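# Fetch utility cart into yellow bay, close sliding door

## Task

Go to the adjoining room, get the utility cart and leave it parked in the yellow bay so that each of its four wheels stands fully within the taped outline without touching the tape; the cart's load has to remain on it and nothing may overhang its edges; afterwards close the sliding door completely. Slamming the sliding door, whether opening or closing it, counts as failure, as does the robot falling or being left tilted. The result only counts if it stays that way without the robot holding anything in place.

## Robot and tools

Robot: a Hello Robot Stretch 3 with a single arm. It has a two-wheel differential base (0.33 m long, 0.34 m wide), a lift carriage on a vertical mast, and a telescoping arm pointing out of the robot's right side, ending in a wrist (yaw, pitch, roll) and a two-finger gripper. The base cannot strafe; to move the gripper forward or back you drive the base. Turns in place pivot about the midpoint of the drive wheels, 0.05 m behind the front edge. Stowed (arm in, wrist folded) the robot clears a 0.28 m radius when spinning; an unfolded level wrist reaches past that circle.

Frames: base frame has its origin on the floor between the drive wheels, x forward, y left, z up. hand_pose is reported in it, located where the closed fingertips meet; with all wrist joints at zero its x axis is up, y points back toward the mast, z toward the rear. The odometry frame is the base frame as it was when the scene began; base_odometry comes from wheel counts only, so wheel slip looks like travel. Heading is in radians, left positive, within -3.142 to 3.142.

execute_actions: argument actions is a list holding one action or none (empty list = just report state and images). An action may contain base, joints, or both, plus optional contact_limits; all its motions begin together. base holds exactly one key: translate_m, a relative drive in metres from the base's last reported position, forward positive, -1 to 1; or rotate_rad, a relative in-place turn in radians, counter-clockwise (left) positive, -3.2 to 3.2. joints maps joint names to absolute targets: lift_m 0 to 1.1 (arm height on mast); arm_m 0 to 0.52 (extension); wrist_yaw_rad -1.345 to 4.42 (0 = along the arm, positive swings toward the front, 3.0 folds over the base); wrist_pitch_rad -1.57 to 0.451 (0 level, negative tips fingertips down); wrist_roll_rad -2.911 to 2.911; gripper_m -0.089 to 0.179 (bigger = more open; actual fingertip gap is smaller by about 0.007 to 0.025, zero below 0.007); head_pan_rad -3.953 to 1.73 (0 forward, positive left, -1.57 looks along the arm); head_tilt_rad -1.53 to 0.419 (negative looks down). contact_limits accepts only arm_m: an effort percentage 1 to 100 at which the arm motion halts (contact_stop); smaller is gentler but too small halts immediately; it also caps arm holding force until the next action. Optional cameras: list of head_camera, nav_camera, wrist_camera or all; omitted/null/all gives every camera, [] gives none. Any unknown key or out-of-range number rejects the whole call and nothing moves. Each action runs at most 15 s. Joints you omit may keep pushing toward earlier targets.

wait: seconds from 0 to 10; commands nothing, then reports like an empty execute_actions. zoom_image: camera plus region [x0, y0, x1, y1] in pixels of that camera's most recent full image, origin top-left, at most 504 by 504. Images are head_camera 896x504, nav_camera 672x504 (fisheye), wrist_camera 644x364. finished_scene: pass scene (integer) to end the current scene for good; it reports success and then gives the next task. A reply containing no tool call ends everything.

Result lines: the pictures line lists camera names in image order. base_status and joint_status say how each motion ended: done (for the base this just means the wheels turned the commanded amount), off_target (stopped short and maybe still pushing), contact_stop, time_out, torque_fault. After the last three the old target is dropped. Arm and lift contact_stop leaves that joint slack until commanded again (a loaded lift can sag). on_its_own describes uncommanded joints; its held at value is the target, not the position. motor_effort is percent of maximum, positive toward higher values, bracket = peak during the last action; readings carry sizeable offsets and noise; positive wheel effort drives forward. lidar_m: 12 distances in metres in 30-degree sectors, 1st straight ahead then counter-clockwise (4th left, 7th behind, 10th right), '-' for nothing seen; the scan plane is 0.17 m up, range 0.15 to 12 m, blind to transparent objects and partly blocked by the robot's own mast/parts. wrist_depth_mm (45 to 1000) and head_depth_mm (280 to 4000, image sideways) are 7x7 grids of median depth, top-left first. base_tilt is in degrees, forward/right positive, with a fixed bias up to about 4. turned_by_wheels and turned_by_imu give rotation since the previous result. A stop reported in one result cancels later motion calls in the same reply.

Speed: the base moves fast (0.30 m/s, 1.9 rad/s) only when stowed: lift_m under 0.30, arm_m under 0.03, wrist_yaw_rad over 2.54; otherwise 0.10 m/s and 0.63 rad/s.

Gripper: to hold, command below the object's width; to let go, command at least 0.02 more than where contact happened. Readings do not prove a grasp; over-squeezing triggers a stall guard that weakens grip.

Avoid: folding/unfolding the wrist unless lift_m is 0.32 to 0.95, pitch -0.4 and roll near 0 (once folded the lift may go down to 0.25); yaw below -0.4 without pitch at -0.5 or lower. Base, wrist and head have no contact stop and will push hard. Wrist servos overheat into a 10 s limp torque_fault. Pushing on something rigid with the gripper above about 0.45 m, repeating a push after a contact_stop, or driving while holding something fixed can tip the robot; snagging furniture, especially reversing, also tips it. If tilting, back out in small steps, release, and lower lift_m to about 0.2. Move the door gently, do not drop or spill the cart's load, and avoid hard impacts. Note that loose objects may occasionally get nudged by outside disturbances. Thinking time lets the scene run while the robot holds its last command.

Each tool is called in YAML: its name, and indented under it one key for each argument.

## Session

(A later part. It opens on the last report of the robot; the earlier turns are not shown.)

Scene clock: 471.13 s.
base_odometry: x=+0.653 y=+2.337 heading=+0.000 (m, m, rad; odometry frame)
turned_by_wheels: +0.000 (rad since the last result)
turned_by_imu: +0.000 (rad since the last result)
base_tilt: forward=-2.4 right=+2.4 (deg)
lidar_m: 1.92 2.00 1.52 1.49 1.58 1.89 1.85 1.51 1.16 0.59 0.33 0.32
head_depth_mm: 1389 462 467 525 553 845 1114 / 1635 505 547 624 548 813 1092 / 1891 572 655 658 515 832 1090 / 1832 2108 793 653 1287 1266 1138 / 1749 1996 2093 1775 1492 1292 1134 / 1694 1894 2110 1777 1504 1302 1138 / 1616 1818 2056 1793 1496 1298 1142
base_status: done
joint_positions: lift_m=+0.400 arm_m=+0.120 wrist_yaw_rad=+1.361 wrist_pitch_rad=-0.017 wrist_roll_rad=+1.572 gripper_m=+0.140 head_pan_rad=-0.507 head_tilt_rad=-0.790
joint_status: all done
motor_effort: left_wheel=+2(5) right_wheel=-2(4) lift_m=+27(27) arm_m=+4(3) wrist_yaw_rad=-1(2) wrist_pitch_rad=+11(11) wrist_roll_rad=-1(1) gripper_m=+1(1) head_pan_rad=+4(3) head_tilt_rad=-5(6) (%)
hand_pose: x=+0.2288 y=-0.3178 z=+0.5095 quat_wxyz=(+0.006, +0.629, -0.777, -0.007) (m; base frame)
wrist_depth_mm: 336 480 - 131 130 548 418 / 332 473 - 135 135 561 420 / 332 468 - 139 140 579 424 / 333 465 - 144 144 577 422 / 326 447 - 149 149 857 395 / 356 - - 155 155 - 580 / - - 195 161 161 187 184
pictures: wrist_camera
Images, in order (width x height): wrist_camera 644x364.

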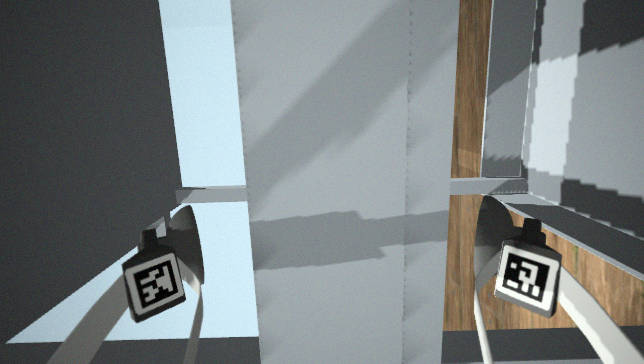

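execute_actions:
  actions:
    - {"base":{"translate_m":0.015}}
  cameras: []

execute_actions:
  actions:
    - {"joints":{"gripper_m":0.0}}
  cameras: []

execute_actions:
  actions:
    - {"base":{"translate_m":-0.12},"joints":{"arm_m":0.16}}
  cameras: ["wrist_camera","nav_camera"]

Scene clock: 475.73 s.
base_odometry: x=+0.668 y=+2.337 heading=+0.000 (m, m, rad; odometry frame)
turned_by_wheels: +0.000 (rad since the last result)
turned_by_imu: +0.001 (rad since the last result)
base_tilt: forward=-2.3 right=+2.4 (deg)
lidar_m: 1.90 1.99 1.52 1.49 1.58 1.91 1.87 1.52 1.16 0.56 0.31 0.31
head_depth_mm: 1410 461 468 524 545 843 1110 / 1652 504 545 621 535 746 1088 / 1891 579 654 655 505 847 1075 / 1841 2094 783 649 1283 1269 1131 / 1745 1991 2119 1771 1498 1297 1139 / 1666 1871 2102 1775 1508 1295 1138 / 1602 1804 2033 1775 1506 1301 1142
base_status: done
joint_positions: lift_m=+0.400 arm_m=+0.120 wrist_yaw_rad=+1.361 wrist_pitch_rad=-0.017 wrist_roll_rad=+1.572 gripper_m=+0.140 head_pan_rad=-0.507 head_tilt_rad=-0.790
joint_status: not commanded
motor_effort: left_wheel=+2(6) right_wheel=-4(4) lift_m=+27(27) arm_m=+4(4) wrist_yaw_rad=-2(2) wrist_pitch_rad=+11(11) wrist_roll_rad=-1(1) gripper_m=+0(1) head_pan_rad=+3(3) head_tilt_rad=-6(5) (%)
hand_pose: x=+0.2288 y=-0.3178 z=+0.5095 quat_wxyz=(+0.006, +0.629, -0.777, -0.007) (m; base frame)
wrist_depth_mm: 332 477 118 117 117 530 422 / 330 471 123 121 121 535 424 / 328 469 - 124 125 557 427 / 330 460 567 129 129 573 426 / 325 458 - 133 134 856 390 / 384 - - 139 139 - 583 / - - - 144 144 750 538
pictures: none
No camera images: the call's "cameras" was empty. Leave "cameras" out to get every camera's image.

Scene clock: 477.63 s.
base_odometry: x=+0.668 y=+2.337 heading=+0.000 (m, m, rad; odometry frame)
turned_by_wheels: +0.000 (rad since the last result)
turned_by_imu: +0.000 (rad since the last result)
base_tilt: forward=-2.4 right=+2.4 (deg)
lidar_m: 1.90 1.99 1.52 1.49 1.58 1.91 1.86 1.52 1.16 0.56 0.31 0.31
head_depth_mm: 1405 461 467 525 545 842 1111 / 1654 504 547 624 536 746 1075 / 1893 581 653 656 505 851 1080 / 1815 2109 784 647 1283 1261 1136 / 1741 1976 2093 1760 1491 1300 1140 / 1683 1889 2094 1787 1505 1296 1139 / 1600 1808 2019 1772 1504 1300 1141
base_status: not commanded
joint_positions: lift_m=+0.400 arm_m=+0.120 wrist_yaw_rad=+1.361 wrist_pitch_rad=-0.035 wrist_roll_rad=+1.572 gripper_m=+0.003 head_pan_rad=-0.507 head_tilt_rad=-0.790
joint_status: all done
motor_effort: left_wheel=+2(2) right_wheel=-4(4) lift_m=+27(27) arm_m=+3(4) wrist_yaw_rad=-1(2) wrist_pitch_rad=+22(29) wrist_roll_rad=-1(1) gripper_m=-69(100) head_pan_rad=+4(5) head_tilt_rad=-5(6) (%)
hand_pose: x=+0.2283 y=-0.3178 z=+0.5051 quat_wxyz=(+0.011, +0.629, -0.777, -0.014) (m; base frame)
wrist_depth_mm: 349 496 118 118 118 535 411 / 344 496 121 121 122 546 411 / 343 496 126 126 127 571 409 / 338 486 131 130 130 565 413 / 338 568 134 134 135 773 382 / 408 - 139 139 140 839 601 / - - - 145 146 182 180
pictures: none
No camera images: the call's "cameras" was empty. Leave "cameras" out to get every camera's image.

Scene clock: 479.90 s.
base_odometry: x=+0.548 y=+2.337 heading=+0.000 (m, m, rad; odometry frame)
turned_by_wheels: +0.000 (rad since the last result)
turned_by_imu: +0.001 (rad since the last result)
base_tilt: forward=-2.3 right=+2.4 (deg)
lidar_m: 2.02 2.01 1.53 1.50 1.59 1.79 1.75 1.51 1.15 0.71 0.33 0.37
head_depth_mm: 1362 474 496 565 580 842 1114 / 1597 505 557 628 508 729 1079 / 1931 554 637 612 828 1097 1110 / 1932 2215 788 688 1235 1262 1137 / 1852 2115 1961 1770 1483 1293 1138 / 1778 2003 2165 1782 1492 1297 1139 / 1720 1924 2101 1779 1499 1294 1144
base_status: done
joint_positions: lift_m=+0.400 arm_m=+0.160 wrist_yaw_rad=+1.351 wrist_pitch_rad=-0.037 wrist_roll_rad=+1.588 gripper_m=+0.016 head_pan_rad=-0.507 head_tilt_rad=-0.790
joint_status: all done
on_its_own: gripper_m is held at +0.014, not at your +0.000, by its stall guard, which is still easing
motor_effort: left_wheel=+4(10) right_wheel=-9(23) lift_m=+27(28) arm_m=+1(12) wrist_yaw_rad=+12(94) wrist_pitch_rad=+23(22) wrist_roll_rad=-7(8) gripper_m=-48(60) head_pan_rad=+4(6) head_tilt_rad=-6(5) (%)
hand_pose: x=+0.2277 y=-0.3605 z=+0.5046 quat_wxyz=(+0.005, +0.625, -0.780, -0.020) (m; base frame)
wrist_depth_mm: 345 516 137 137 137 586 408 / 348 507 137 137 138 590 408 / 342 491 138 138 137 582 412 / 340 485 137 138 138 587 412 / 338 482 138 138 139 544 418 / 331 517 138 139 139 - 397 / 410 - - 139 139 923 557
pictures: nav_camera (sideways: a quarter turn counterclockwise sets it upright), wrist_camera
Images, in order (width x height): nav_camera 672x504, wrist_camera 644x364.

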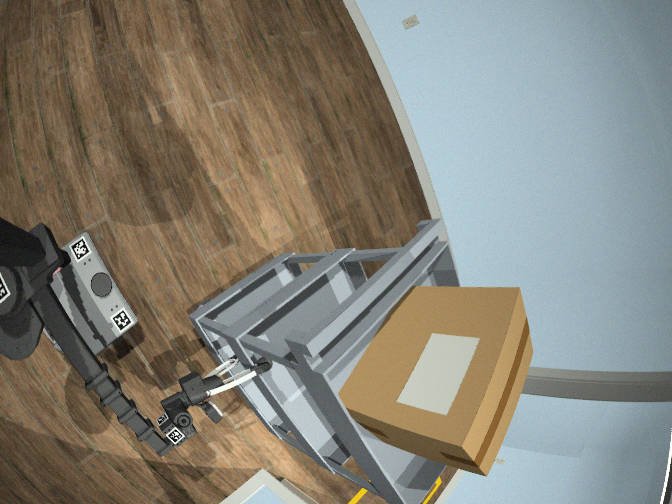

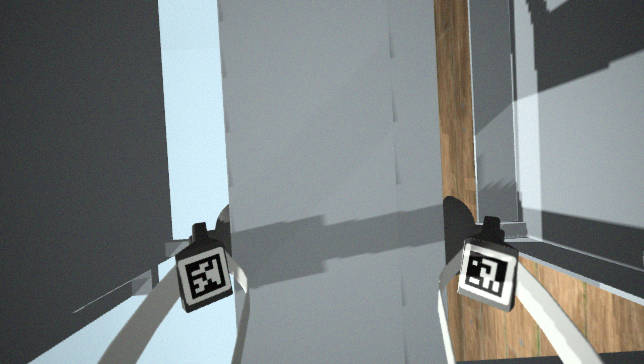

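execute_actions:
  actions:
    - {"base":{"translate_m":-0.1}}
  cameras: ["wrist_camera","nav_camera"]

Scene clock: 483.80 s.
base_odometry: x=+0.448 y=+2.337 heading=+0.001 (m, m, rad; odometry frame)
turned_by_wheels: +0.000 (rad since the last result)
turned_by_imu: +0.001 (rad since the last result)
base_tilt: forward=-2.3 right=+2.4 (deg)
lidar_m: 2.12 2.01 1.54 1.51 1.60 1.68 1.65 1.49 1.15 1.12 0.34 0.39
head_depth_mm: 1365 470 496 571 567 834 1125 / 1573 497 547 622 521 749 1078 / 1939 532 607 614 885 1095 1112 / 2022 2284 778 646 1012 1245 1141 / 1949 2215 765 1734 1490 1299 1138 / 1868 2109 2161 1781 1499 1299 1141 / 1809 2015 2162 1766 1512 1294 1144
base_status: done
joint_positions: lift_m=+0.400 arm_m=+0.160 wrist_yaw_rad=+1.286 wrist_pitch_rad=-0.042 wrist_roll_rad=+1.582 gripper_m=+0.037 head_pan_rad=-0.507 head_tilt_rad=-0.791
joint_status: not commanded
on_its_own: wrist_yaw_rad is held at +1.289, not at your +1.360, by its stall guard, which is not easing now; gripper_m is held at +0.038, not at your +0.000, by its stall guard, which is still easing
motor_effort: left_wheel=+3(6) right_wheel=-7(30) lift_m=+27(27) arm_m=-4(5) wrist_yaw_rad=+5(69) wrist_pitch_rad=+26(26) wrist_roll_rad=-5(7) gripper_m=-8(43) head_pan_rad=+5(3) head_tilt_rad=-6(5) (%)
hand_pose: x=+0.2233 y=-0.3770 z=+0.5032 quat_wxyz=(+0.009, +0.599, -0.800, -0.020) (m; base frame)
wrist_depth_mm: 343 507 662 161 163 589 402 / 341 505 - 156 158 604 399 / 346 505 - 152 153 610 410 / 339 501 - 147 148 600 406 / 344 493 144 143 143 577 418 / 336 448 140 140 140 - 402 / 334 - - 136 136 915 547
pictures: nav_camera (sideways: a quarter turn counterclockwise sets it upright), wrist_camera
Images, in order (width x height): nav_camera 672x504, wrist_camera 644x364.

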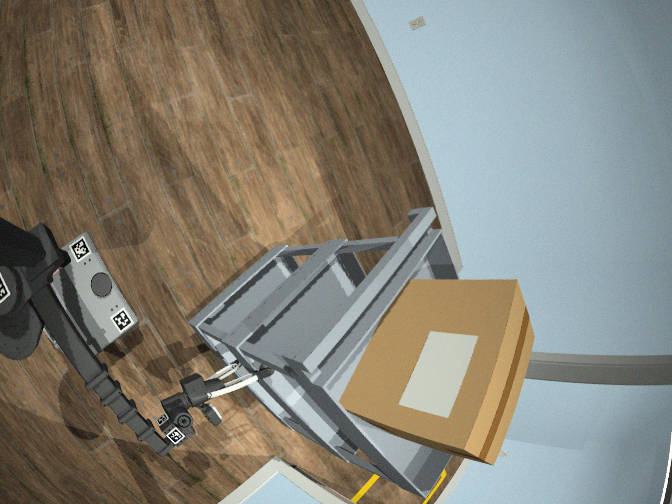

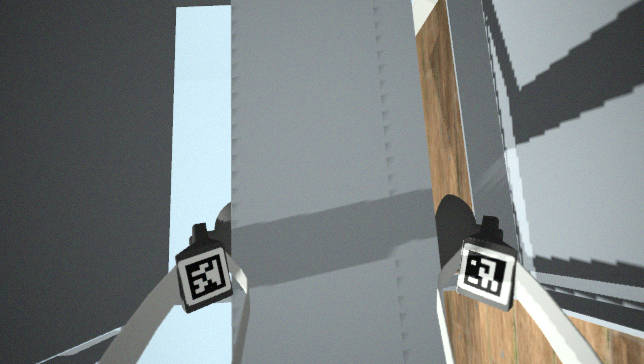

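execute_actions:
  actions:
    - {"joints":{"gripper_m":0.14}}
  cameras: []

execute_actions:
  actions:
    - {"base":{"translate_m":-0.1},"joints":{"head_pan_rad":-0.9,"head_tilt_rad":-0.7}}

Scene clock: 488.83 s.
base_odometry: x=+0.448 y=+2.337 heading=+0.001 (m, m, rad; odometry frame)
turned_by_wheels: +0.000 (rad since the last result)
turned_by_imu: +0.000 (rad since the last result)
base_tilt: forward=-2.3 right=+2.4 (deg)
lidar_m: 2.12 2.01 1.54 1.51 1.58 1.68 1.65 1.50 1.14 1.12 0.34 0.39
head_depth_mm: 1350 471 497 572 566 833 1130 / 1584 496 548 622 514 742 1072 / 1939 532 609 614 884 1093 1121 / 2046 2267 781 646 1009 1245 1136 / 1932 2210 760 1728 1504 1291 1133 / 1880 2120 2185 1758 1494 1299 1141 / 1795 2002 2173 1795 1498 1300 1145
base_status: not commanded
joint_positions: lift_m=+0.400 arm_m=+0.160 wrist_yaw_rad=+1.287 wrist_pitch_rad=-0.023 wrist_roll_rad=+1.578 gripper_m=+0.140 head_pan_rad=-0.507 head_tilt_rad=-0.791
joint_status: all done
on_its_own: wrist_yaw_rad is held at +1.289, not at your +1.360, by its stall guard, which is not easing now
motor_effort: left_wheel=+2(4) right_wheel=-2(11) lift_m=+27(28) arm_m=-3(3) wrist_yaw_rad=+2(8) wrist_pitch_rad=+14(27) wrist_roll_rad=-3(4) gripper_m=+1(97) head_pan_rad=+4(3) head_tilt_rad=-6(5) (%)
hand_pose: x=+0.2241 y=-0.3767 z=+0.5082 quat_wxyz=(+0.005, +0.600, -0.800, -0.011) (m; base frame)
wrist_depth_mm: 341 485 - 159 160 622 418 / 338 478 - 155 156 637 418 / 332 483 - 151 151 604 420 / 333 472 - 147 146 598 430 / 330 436 - 142 142 585 427 / 325 - 540 139 138 - 407 / 308 - - 135 135 945 663
pictures: none
No camera images: the call's "cameras" was empty. Leave "cameras" out to get every camera's image.

Scene clock: 490.90 s.
base_odometry: x=+0.348 y=+2.337 heading=+0.001 (m, m, rad; odometry frame)
turned_by_wheels: +0.000 (rad since the last result)
turned_by_imu: +0.001 (rad since the last result)
base_tilt: forward=-2.3 right=+2.3 (deg)
lidar_m: 2.22 2.02 1.55 1.51 1.60 1.58 1.55 1.49 1.14 1.11 0.41 0.40
head_depth_mm: 3074 3225 2199 1906 1568 1327 1185 / 3248 3396 951 1142 1400 1341 1172 / 3020 654 722 715 1030 1237 1166 / 2772 583 540 624 931 858 1105 / 1459 587 558 663 564 897 1125 / 1600 590 587 686 632 1161 1169 / 1801 596 623 683 989 1301 1178
base_status: done
joint_positions: lift_m=+0.400 arm_m=+0.160 wrist_yaw_rad=+1.287 wrist_pitch_rad=-0.022 wrist_roll_rad=+1.578 gripper_m=+0.140 head_pan_rad=-0.893 head_tilt_rad=-0.705
joint_status: all done
on_its_own: wrist_yaw_rad is held at +1.289, not at your +1.360, by its stall guard, which is not easing now
motor_effort: left_wheel=+2(4) right_wheel=-2(6) lift_m=+27(27) arm_m=-4(3) wrist_yaw_rad=+2(2) wrist_pitch_rad=+14(14) wrist_roll_rad=-3(3) gripper_m=+1(1) head_pan_rad=-4(37) head_tilt_rad=+3(15) (%)
hand_pose: x=+0.2241 y=-0.3767 z=+0.5082 quat_wxyz=(+0.005, +0.600, -0.800, -0.011) (m; base frame)
wrist_depth_mm: 337 486 756 269 - 621 416 / 338 483 - 260 - 631 421 / 335 476 - 253 - 634 423 / 331 469 - 246 - 636 419 / 330 438 - 241 - 605 425 / 327 - - 233 636 - 403 / 261 234 235 228 230 234 232
pictures: head_camera (sideways: a quarter turn clockwise sets it upright), nav_camera (sideways: a quarter turn counterclockwise sets it upright), wrist_camera
Images, in order (width x height): head_camera 896x504, nav_camera 672x504, wrist_camera 644x364.

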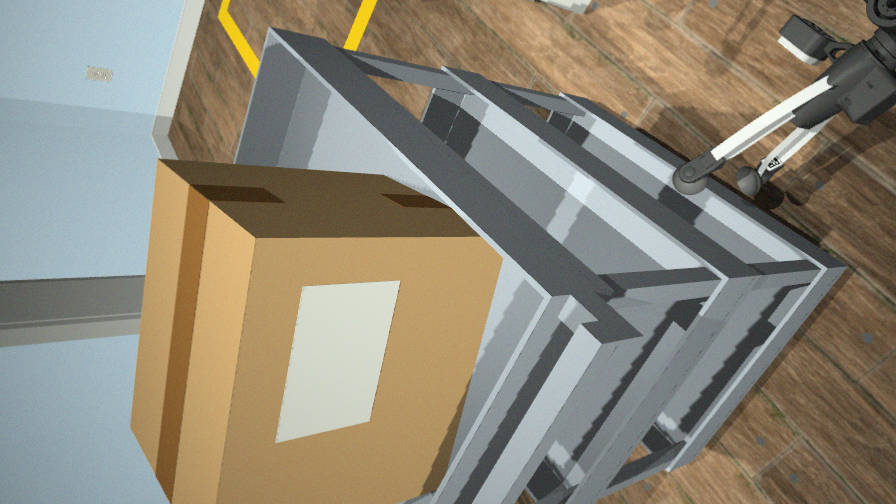

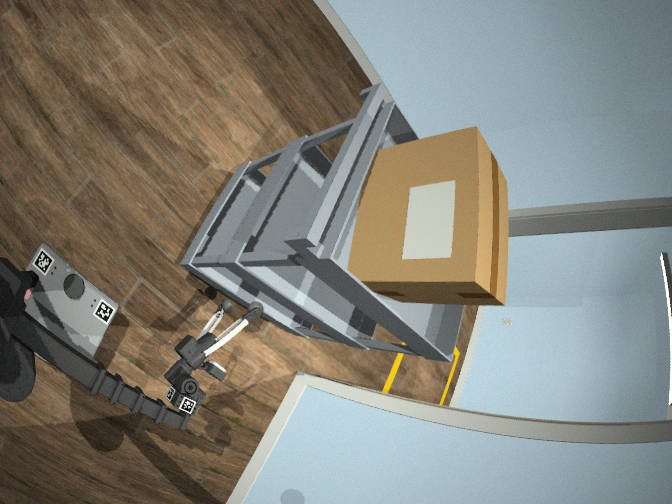

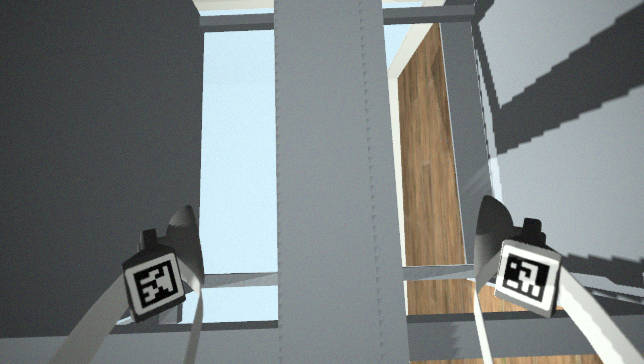

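execute_actions:
  actions:
    - {"base":{"rotate_rad":0.4},"joints":{"arm_m":0.0,"wrist_yaw_rad":1.6,"head_pan_rad":-1.2}}
  cameras: ["nav_camera"]

execute_actions:
  actions:
    - {"base":{"translate_m":0.85}}
  cameras: ["nav_camera"]

execute_actions:
  actions:
    - {"base":{"rotate_rad":-1.95},"joints":{"arm_m":0.1,"wrist_yaw_rad":1.57,"head_pan_rad":-0.2,"head_tilt_rad":-0.7,"gripper_m":0.17}}

Scene clock: 525.60 s.
base_odometry: x=+0.348 y=+2.337 heading=+0.401 (m, m, rad; odometry frame)
turned_by_wheels: +0.400 (rad since the last result)
turned_by_imu: +0.402 (rad since the last result)
base_tilt: forward=-2.4 right=+2.4 (deg)
lidar_m: 2.27 1.59 1.51 1.55 1.64 1.55 1.59 1.18 1.11 0.49 0.40 0.68
head_depth_mm: 3213 3371 942 1119 1493 1331 1159 / 3028 653 770 757 1057 1284 1163 / 2729 580 545 636 958 1140 1139 / 1472 586 562 660 590 845 1102 / 1655 589 598 685 581 1125 1171 / 1883 595 643 690 984 1269 1168 / 2019 2094 834 719 1519 1357 1178
base_status: done
joint_positions: lift_m=+0.400 arm_m=+0.002 wrist_yaw_rad=+1.599 wrist_pitch_rad=-0.022 wrist_roll_rad=+1.577 gripper_m=+0.140 head_pan_rad=-1.193 head_tilt_rad=-0.704
joint_status: all done
joint sent to its limit — the command would take arm_m past its lower limit, so that joint was sent only as far as its limit.
motor_effort: left_wheel=-1(5) right_wheel=+2(6) lift_m=+27(27) arm_m=-2(2) wrist_yaw_rad=+1(4) wrist_pitch_rad=+13(14) wrist_roll_rad=-3(3) gripper_m=+0(0) head_pan_rad=-4(32) head_tilt_rad=+2(3) (%)
hand_pose: x=+0.2342 y=-0.1397 z=+0.5084 quat_wxyz=(+0.006, +0.717, -0.697, -0.010) (m; base frame)
wrist_depth_mm: - - - - - 901 589 / - - - - - 878 593 / - - - - - 885 605 / - - - - - 927 607 / - - - - - 839 596 / - - - - - - 588 / - - - - - 922 668
pictures: nav_camera (sideways: a quarter turn counterclockwise sets it upright)
Images, in order (width x height): nav_camera 672x504.

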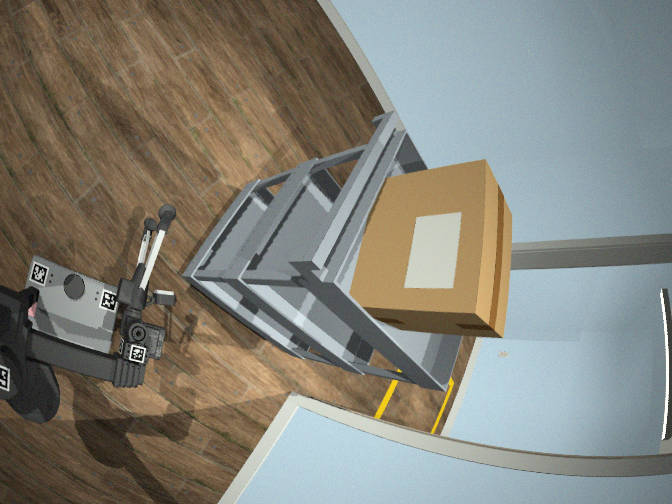

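Scene clock: 535.17 s.
base_odometry: x=+1.131 y=+2.669 heading=+0.400 (m, m, rad; odometry frame)
turned_by_wheels: +0.000 (rad since the last result)
turned_by_imu: -0.001 (rad since the last result)
base_tilt: forward=-2.4 right=+2.4 (deg)
lidar_m: 1.50 1.20 1.14 1.16 1.52 2.31 2.27 0.64 0.57 1.57 1.54 1.46
head_depth_mm: 1468 1611 1771 1853 1577 1328 1159 / 1599 1783 1976 1935 1582 1343 1161 / 1736 1942 2212 1919 1577 1342 1169 / 1649 1860 2119 1956 1583 1349 1173 / 1514 1692 1918 1944 1589 1346 1166 / 1400 1560 1755 1871 1596 1347 1173 / 1324 1447 1615 1782 1597 1354 1171
base_status: done
joint_positions: lift_m=+0.400 arm_m=+0.002 wrist_yaw_rad=+1.599 wrist_pitch_rad=-0.022 wrist_roll_rad=+1.577 gripper_m=+0.140 head_pan_rad=-1.193 head_tilt_rad=-0.704
joint_status: not commanded
motor_effort: left_wheel=-2(3) right_wheel=+2(5) lift_m=+27(28) arm_m=-3(2) wrist_yaw_rad=+1(1) wrist_pitch_rad=+13(13) wrist_roll_rad=-3(3) gripper_m=+0(1) head_pan_rad=-5(3) head_tilt_rad=+3(3) (%)
hand_pose: x=+0.2342 y=-0.1397 z=+0.5084 quat_wxyz=(+0.006, +0.717, -0.697, -0.010) (m; base frame)
wrist_depth_mm: - - - - - 847 593 / - - - - - 886 593 / - - - - - 911 599 / - - - - - 908 604 / - - - - - 863 608 / - - - - - - 591 / - - - - - 931 678
pictures: nav_camera (sideways: a quarter turn counterclockwise sets it upright)
Images, in order (width x height): nav_camera 672x504.

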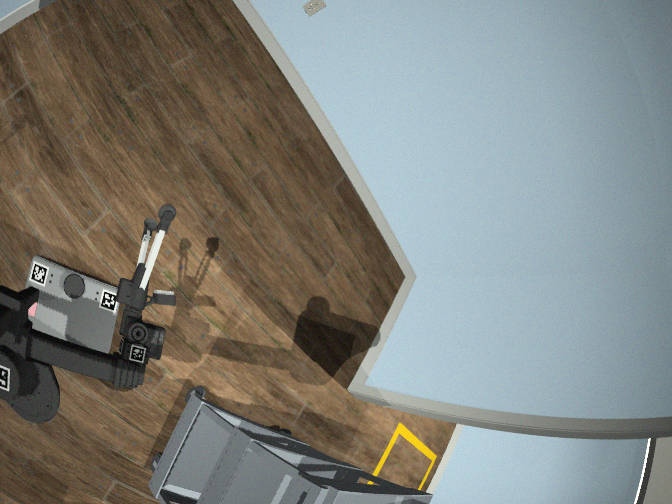

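Scene clock: 539.20 s.
base_odometry: x=+1.131 y=+2.669 heading=-1.549 (m, m, rad; odometry frame)
turned_by_wheels: -1.950 (rad since the last result)
turned_by_imu: -1.957 (rad since the last result)
base_tilt: forward=-2.4 right=+2.4 (deg)
lidar_m: 0.57 1.58 1.49 1.46 1.48 1.15 1.13 1.21 1.78 2.31 1.95 0.60
head_depth_mm: 1274 687 786 1085 1055 1310 1187 / 1297 652 734 766 1052 1262 1162 / 3154 626 692 750 1029 1255 1167 / 3108 704 802 693 983 1213 1167 / 3112 1167 1000 1241 1519 1344 1169 / 3127 3309 2509 1958 1599 1347 1173 / 3037 3322 2507 1839 1603 1357 1171
base_status: done
joint_positions: lift_m=+0.400 arm_m=+0.100 wrist_yaw_rad=+1.571 wrist_pitch_rad=-0.022 wrist_roll_rad=+1.577 gripper_m=+0.170 head_pan_rad=-0.207 head_tilt_rad=-0.704
joint_status: all done
motor_effort: left_wheel=+2(5) right_wheel=-3(5) lift_m=+27(27) arm_m=+3(3) wrist_yaw_rad=-1(3) wrist_pitch_rad=+13(13) wrist_roll_rad=-3(3) gripper_m=+0(94) head_pan_rad=+4(52) head_tilt_rad=+3(3) (%)
hand_pose: x=+0.2343 y=-0.2446 z=+0.5084 quat_wxyz=(+0.006, +0.707, -0.707, -0.010) (m; base frame)
wrist_depth_mm: 480 479 - 481 - 572 506 / 585 491 951 495 - 619 539 / 567 502 961 509 - 628 562 / 558 511 922 513 - 578 577 / - 517 - 529 - 663 536 / - - - - - 906 - / - - - - - 938 658
pictures: head_camera (sideways: a quarter turn clockwise sets it upright), nav_camera (sideways: a quarter turn counterclockwise sets it upright), wrist_camera
Images, in order (width x height): head_camera 896x504, nav_camera 672x504, wrist_camera 644x364.

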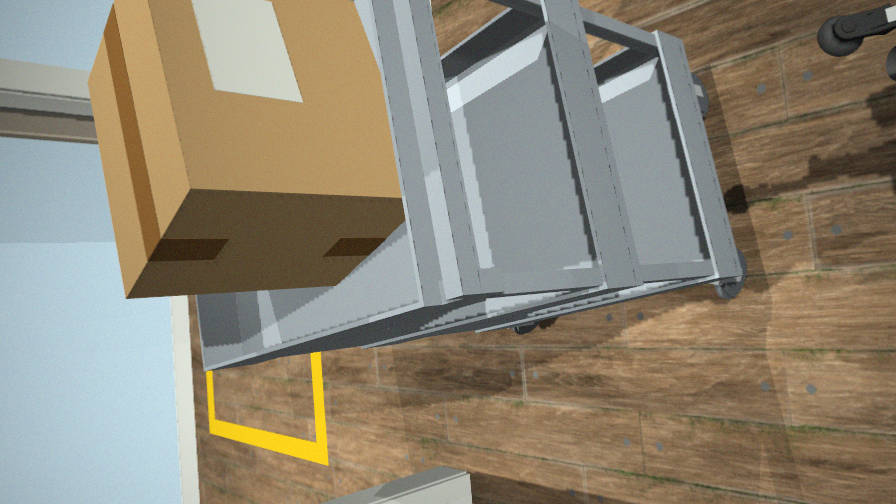

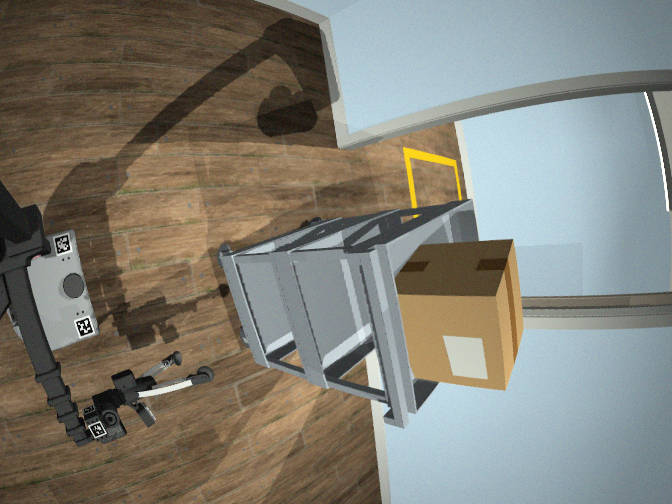

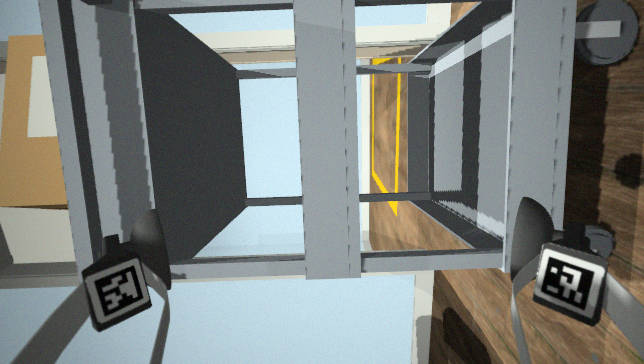

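execute_actions:
  actions:
    - {"base":{"translate_m":0.3},"joints":{"arm_m":0.18}}

Scene clock: 550.63 s.
base_odometry: x=+1.137 y=+2.369 heading=-1.549 (m, m, rad; odometry frame)
turned_by_wheels: +0.000 (rad since the last result)
turned_by_imu: +0.000 (rad since the last result)
base_tilt: forward=-2.4 right=+2.4 (deg)
lidar_m: 0.28 1.28 1.46 1.43 1.54 1.46 1.43 1.53 2.24 2.34 0.40 0.28
head_depth_mm: 1078 576 416 416 527 484 974 / 2888 1236 428 442 513 473 784 / 2915 3181 475 538 586 472 752 / 2922 3155 882 701 610 541 785 / 2875 3105 922 824 1478 1318 1168 / 2833 3151 2499 1953 1594 1349 1167 / 2795 3078 2538 1964 1599 1361 1169
base_status: done
joint_positions: lift_m=+0.400 arm_m=+0.180 wrist_yaw_rad=+1.571 wrist_pitch_rad=-0.022 wrist_roll_rad=+1.577 gripper_m=+0.170 head_pan_rad=-0.207 head_tilt_rad=-0.704
joint_status: all done
motor_effort: left_wheel=+2(5) right_wheel=-2(4) lift_m=+28(27) arm_m=+4(4) wrist_yaw_rad=-1(1) wrist_pitch_rad=+13(13) wrist_roll_rad=-3(3) gripper_m=+0(0) head_pan_rad=+4(4) head_tilt_rad=+3(3) (%)
hand_pose: x=+0.2343 y=-0.3246 z=+0.5084 quat_wxyz=(+0.006, +0.707, -0.707, -0.010) (m; base frame)
wrist_depth_mm: 357 971 989 202 964 893 388 / 330 488 - 206 753 586 417 / 335 470 - 208 801 634 421 / 333 471 - 214 800 646 428 / 330 434 - 220 812 734 405 / 310 - - 225 - 661 - / 339 459 - 231 - 961 454
pictures: head_camera (sideways: a quarter turn clockwise sets it upright), nav_camera (sideways: a quarter turn counterclockwise sets it upright), wrist_camera
Images, in order (width x height): head_camera 896x504, nav_camera 672x504, wrist_camera 644x364.

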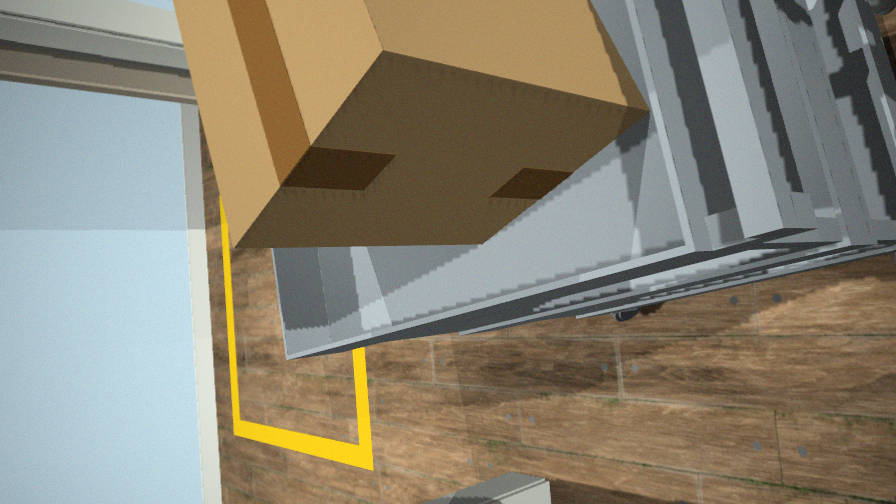

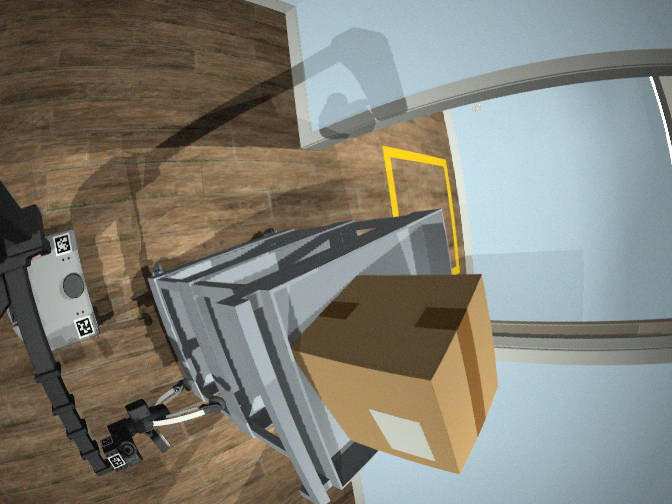

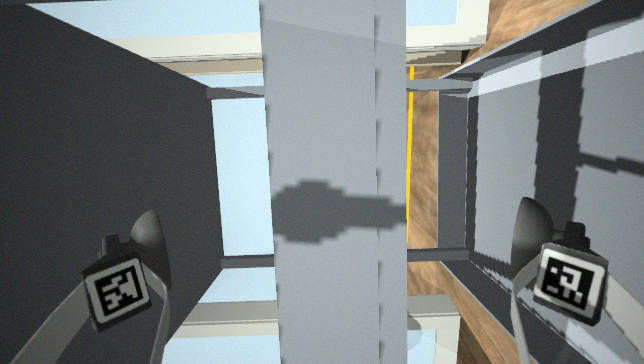

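execute_actions:
  actions:
    - {"base":{"translate_m":0.075}}
  cameras: ["wrist_camera"]

execute_actions:
  actions:
    - {"joints":{"gripper_m":0.0,"head_pan_rad":-0.6,"head_tilt_rad":-0.6}}

Scene clock: 558.97 s.
base_odometry: x=+1.139 y=+2.294 heading=-1.549 (m, m, rad; odometry frame)
turned_by_wheels: +0.000 (rad since the last result)
turned_by_imu: +0.000 (rad since the last result)
base_tilt: forward=-2.4 right=+2.4 (deg)
lidar_m: 0.20 1.21 1.46 1.43 1.53 1.53 1.51 1.61 2.36 2.34 0.29 0.20
head_depth_mm: 1060 1105 415 347 384 463 390 / 2872 3050 417 399 455 494 415 / 2870 3068 450 487 566 517 406 / 2823 3062 887 724 612 529 756 / 2762 3099 887 826 1485 1324 1167 / 2803 3038 2513 1946 1600 1356 1170 / 2725 3045 2523 1955 1568 1348 1171
base_status: done
joint_positions: lift_m=+0.400 arm_m=+0.180 wrist_yaw_rad=+1.571 wrist_pitch_rad=-0.022 wrist_roll_rad=+1.577 gripper_m=+0.170 head_pan_rad=-0.207 head_tilt_rad=-0.704
joint_status: not commanded
motor_effort: left_wheel=+2(6) right_wheel=-3(3) lift_m=+27(27) arm_m=+4(4) wrist_yaw_rad=-1(1) wrist_pitch_rad=+13(13) wrist_roll_rad=-3(3) gripper_m=+1(1) head_pan_rad=+4(5) head_tilt_rad=+3(3) (%)
hand_pose: x=+0.2343 y=-0.3246 z=+0.5084 quat_wxyz=(+0.006, +0.707, -0.707, -0.010) (m; base frame)
wrist_depth_mm: 376 903 132 132 132 879 393 / 335 482 696 134 134 625 420 / 333 481 670 137 137 626 425 / 330 468 658 140 140 654 427 / 327 440 706 143 143 714 411 / 314 - 708 146 146 644 - / 337 454 - 149 149 933 461
pictures: wrist_camera
Images, in order (width x height): wrist_camera 644x364.

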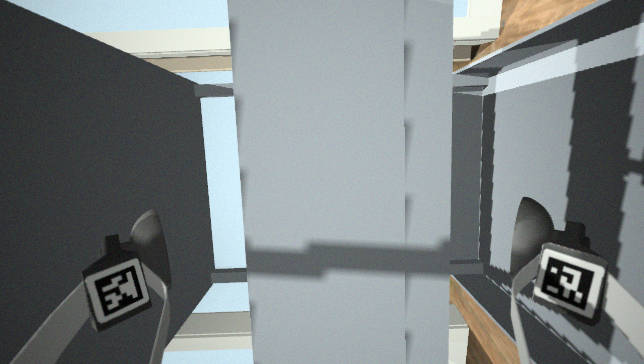

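Scene clock: 561.27 s.
base_odometry: x=+1.139 y=+2.294 heading=-1.548 (m, m, rad; odometry frame)
turned_by_wheels: +0.001 (rad since the last result)
turned_by_imu: +0.001 (rad since the last result)
base_tilt: forward=-2.3 right=+2.4 (deg)
lidar_m: 0.20 1.21 1.45 1.43 1.53 1.54 1.51 1.61 2.36 2.34 0.28 0.20
head_depth_mm: 1233 1400 513 542 645 523 774 / 1174 1309 514 425 517 551 412 / 1099 1220 514 378 400 492 445 / 1043 1156 518 379 381 460 470 / 1051 1184 518 395 439 527 471 / 2823 3168 3057 430 520 554 482 / 2695 2982 3062 768 676 586 1197
base_status: not commanded
joint_positions: lift_m=+0.400 arm_m=+0.180 wrist_yaw_rad=+1.571 wrist_pitch_rad=-0.032 wrist_roll_rad=+1.576 gripper_m=+0.003 head_pan_rad=-0.593 head_tilt_rad=-0.606
joint_status: all done
on_its_own: right_wheel is at rest, and its effort (-23) is outside its rest range (-18 to +18)
motor_effort: left_wheel=+8(9) right_wheel=-23(30) lift_m=+27(27) arm_m=+3(4) wrist_yaw_rad=-1(2) wrist_pitch_rad=+20(24) wrist_roll_rad=-2(3) gripper_m=-53(100) head_pan_rad=-4(37) head_tilt_rad=+3(14) (%)
hand_pose: x=+0.2340 y=-0.3246 z=+0.5058 quat_wxyz=(+0.010, +0.707, -0.707, -0.013) (m; base frame)
wrist_depth_mm: 382 922 126 126 127 846 390 / 343 496 129 129 129 569 409 / 337 490 132 131 132 610 415 / 335 481 135 134 135 625 418 / 332 475 137 138 138 596 423 / 331 442 141 141 141 560 428 / 326 469 - 144 145 910 407
pictures: head_camera (sideways: a quarter turn clockwise sets it upright), nav_camera (sideways: a quarter turn counterclockwise sets it upright), wrist_camera
Images, in order (width x height): head_camera 896x504, nav_camera 672x504, wrist_camera 644x364.

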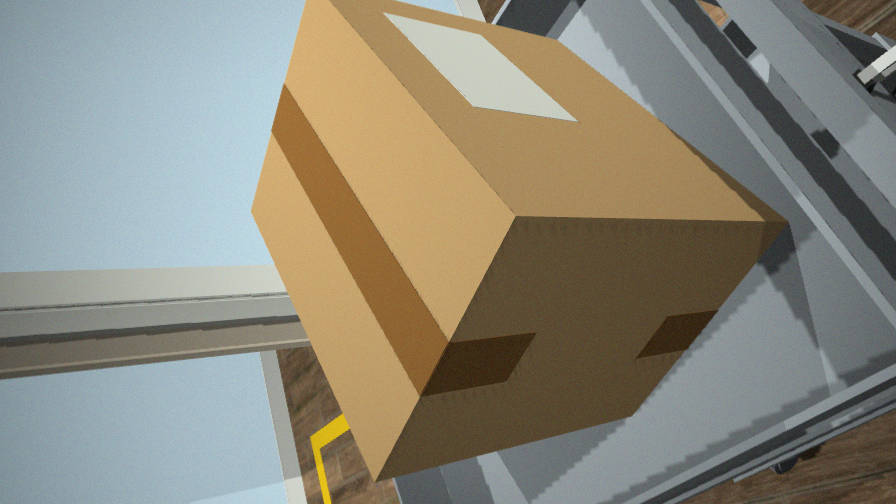

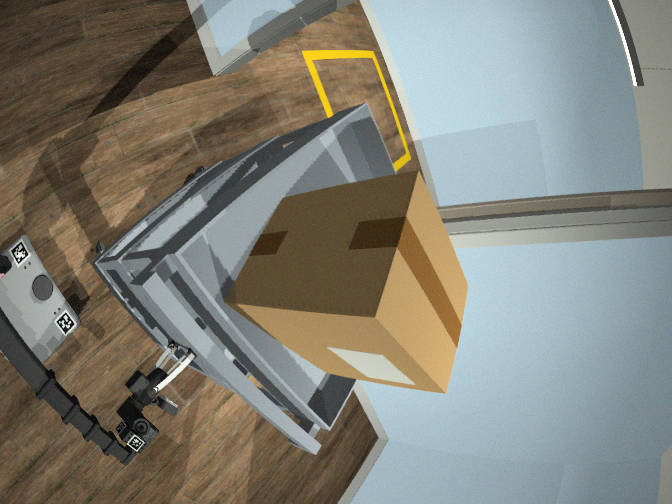

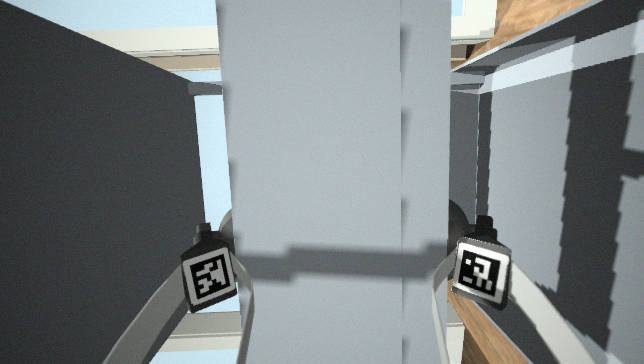

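execute_actions:
  actions:
    - {"base":{"translate_m":0.2}}

Scene clock: 566.40 s.
base_odometry: x=+1.143 y=+2.094 heading=-1.549 (m, m, rad; odometry frame)
turned_by_wheels: +0.000 (rad since the last result)
turned_by_imu: -0.006 (rad since the last result)
base_tilt: forward=-2.4 right=+2.4 (deg)
lidar_m: 0.28 1.02 1.43 1.41 1.50 1.73 1.70 1.81 2.40 2.35 0.29 0.22
head_depth_mm: 1015 1144 513 497 624 529 735 / 957 1071 514 411 494 539 422 / 900 1006 516 378 405 490 436 / 890 994 519 395 434 516 458 / 1000 2996 521 429 512 554 472 / 2674 2918 3026 501 621 570 1062 / 2561 2799 2958 846 719 1364 1224
base_status: done
joint_positions: lift_m=+0.400 arm_m=+0.180 wrist_yaw_rad=+1.485 wrist_pitch_rad=-0.034 wrist_roll_rad=+1.578 gripper_m=+0.031 head_pan_rad=-0.593 head_tilt_rad=-0.605
joint_status: not commanded
on_its_own: wrist_yaw_rad is held at +1.496, not at your +1.570, by its stall guard, which is not easing now; gripper_m is held at +0.029, not at your +0.000, by its stall guard, which is still easing; wrist_yaw_rad is at rest, and its effort (+15) is outside its rest range (-12 to +12)
motor_effort: left_wheel=-3(11) right_wheel=+9(37) lift_m=+28(27) arm_m=-2(4) wrist_yaw_rad=+15(74) wrist_pitch_rad=+21(21) wrist_roll_rad=-4(5) gripper_m=-36(45) head_pan_rad=-5(3) head_tilt_rad=+3(4) (%)
hand_pose: x=+0.2329 y=-0.3470 z=+0.5051 quat_wxyz=(+0.009, +0.676, -0.737, -0.015) (m; base frame)
wrist_depth_mm: 732 754 127 128 128 740 382 / 343 505 131 130 130 591 409 / 341 492 132 132 132 603 416 / 341 483 135 135 135 620 420 / 336 479 137 137 138 590 420 / 333 443 140 140 140 543 421 / 330 505 - 143 143 888 407
pictures: head_camera (sideways: a quarter turn clockwise sets it upright), nav_camera (sideways: a quarter turn counterclockwise sets it upright), wrist_camera
Images, in order (width x height): head_camera 896x504, nav_camera 672x504, wrist_camera 644x364.

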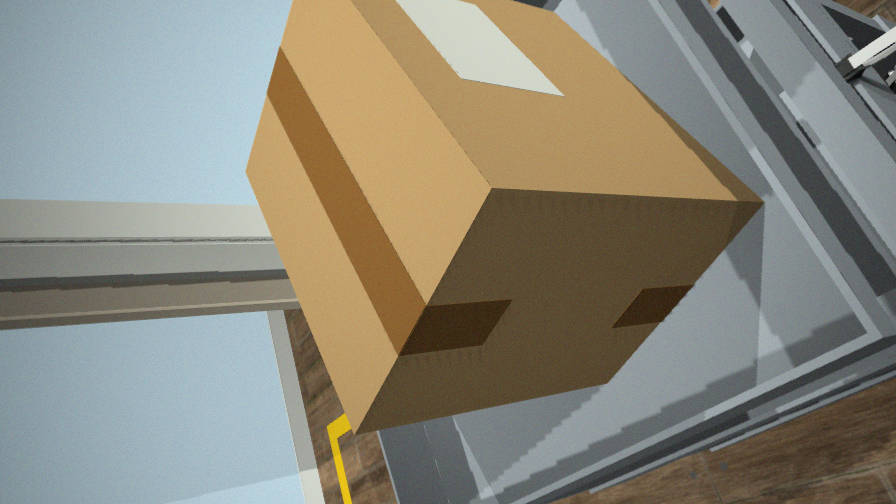

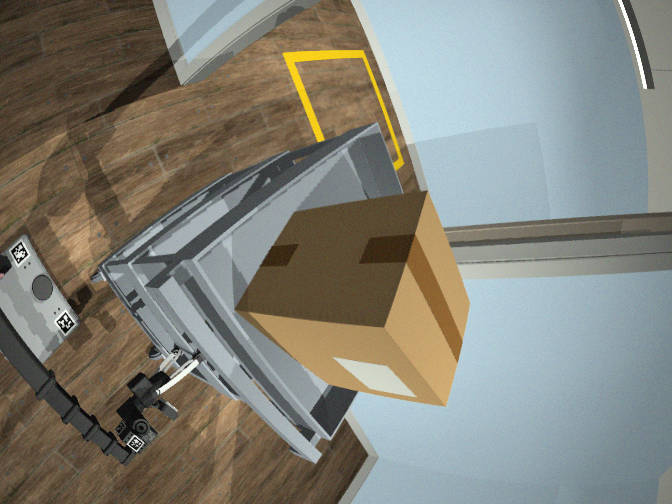

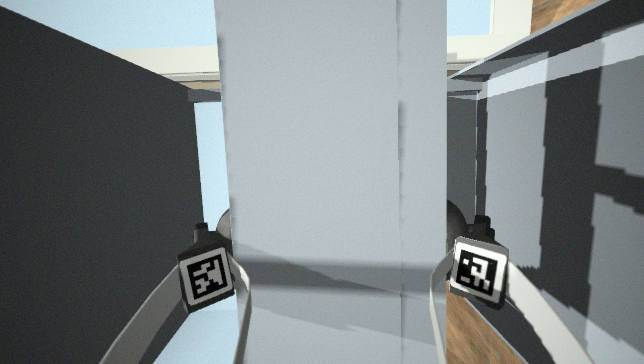

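execute_actions:
  actions:
    - {"base":{"translate_m":0.15},"joints":{"arm_m":0.22,"wrist_yaw_rad":1.56}}
  cameras: ["wrist_camera","nav_camera"]

Scene clock: 587.03 s.
base_odometry: x=+1.146 y=+1.944 heading=-1.549 (m, m, rad; odometry frame)
turned_by_wheels: -0.001 (rad since the last result)
turned_by_imu: +0.000 (rad since the last result)
base_tilt: forward=-2.4 right=+2.4 (deg)
lidar_m: 0.40 0.89 1.20 1.40 1.49 1.89 1.85 1.97 2.41 2.31 0.30 0.24
head_depth_mm: 843 951 513 481 611 512 736 / 793 886 514 409 488 535 463 / 771 854 517 393 430 505 413 / 857 958 519 428 491 539 433 / 2674 2909 523 488 589 555 493 / 2557 2805 2930 797 673 848 1172 / 2436 2679 2865 859 1591 1443 1221
base_status: done
joint_positions: lift_m=+0.400 arm_m=+0.220 wrist_yaw_rad=+1.557 wrist_pitch_rad=-0.038 wrist_roll_rad=+1.575 gripper_m=+0.055 head_pan_rad=-0.593 head_tilt_rad=-0.605
joint_status: all done
on_its_own: gripper_m is held at +0.054, not at your +0.000, by its stall guard, which is not easing now
motor_effort: left_wheel=-5(7) right_wheel=+14(29) lift_m=+27(27) arm_m=+4(5) wrist_yaw_rad=+4(54) wrist_pitch_rad=+23(23) wrist_roll_rad=-2(3) gripper_m=-23(24) head_pan_rad=-4(3) head_tilt_rad=+3(3) (%)
hand_pose: x=+0.2337 y=-0.3683 z=+0.5042 quat_wxyz=(+0.012, +0.702, -0.712, -0.015) (m; base frame)
wrist_depth_mm: 348 583 118 117 118 596 401 / 344 493 121 122 122 592 402 / 341 496 127 126 127 612 411 / 340 487 132 131 132 622 414 / 337 489 136 136 136 578 417 / 334 443 141 141 142 541 422 / 327 - - 147 148 932 401
pictures: nav_camera (sideways: a quarter turn counterclockwise sets it upright), wrist_camera
Images, in order (width x height): nav_camera 672x504, wrist_camera 644x364.

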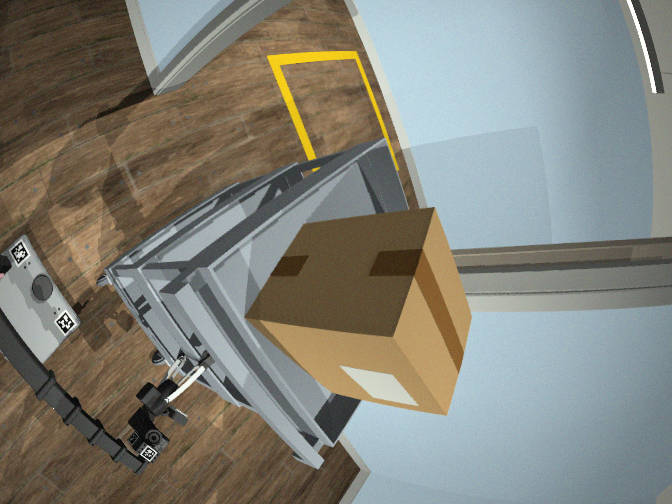

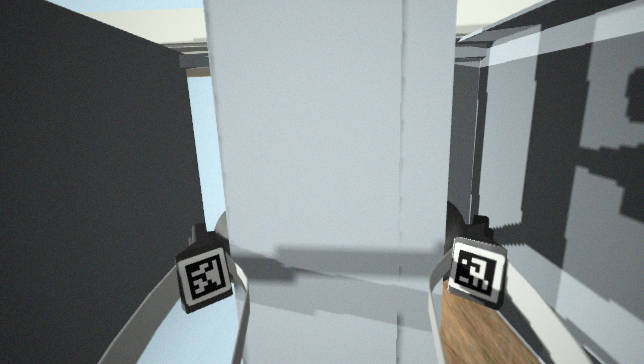

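zoom_image:
  camera: "wrist_camera"
  region: [100, 0, 300, 120]

zoom_image:
  camera: "nav_camera"
  region: [250, 330, 500, 504]

Region (100, 0, 300, 120) of wrist_camera's 644x364 image, scaled by 2.520; it fills the top 302 rows of this view, and the rest is white.

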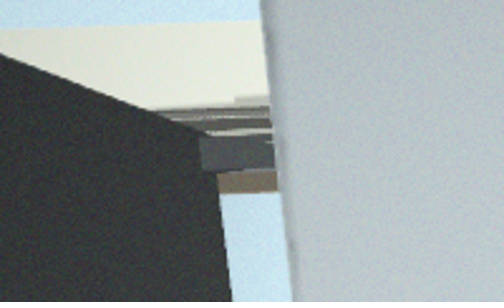

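Region (250, 330, 500, 504) of nav_camera's 672x504 image, scaled by 2.016, with more detail than that image has; it fills the top 351 rows of this view, and the rest is white.

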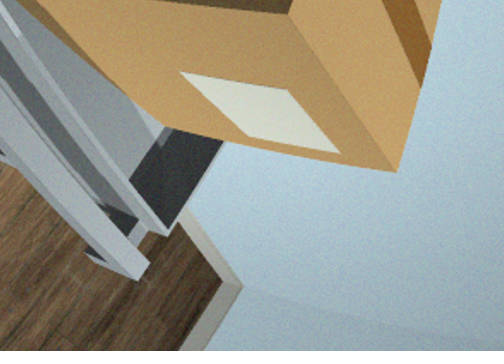

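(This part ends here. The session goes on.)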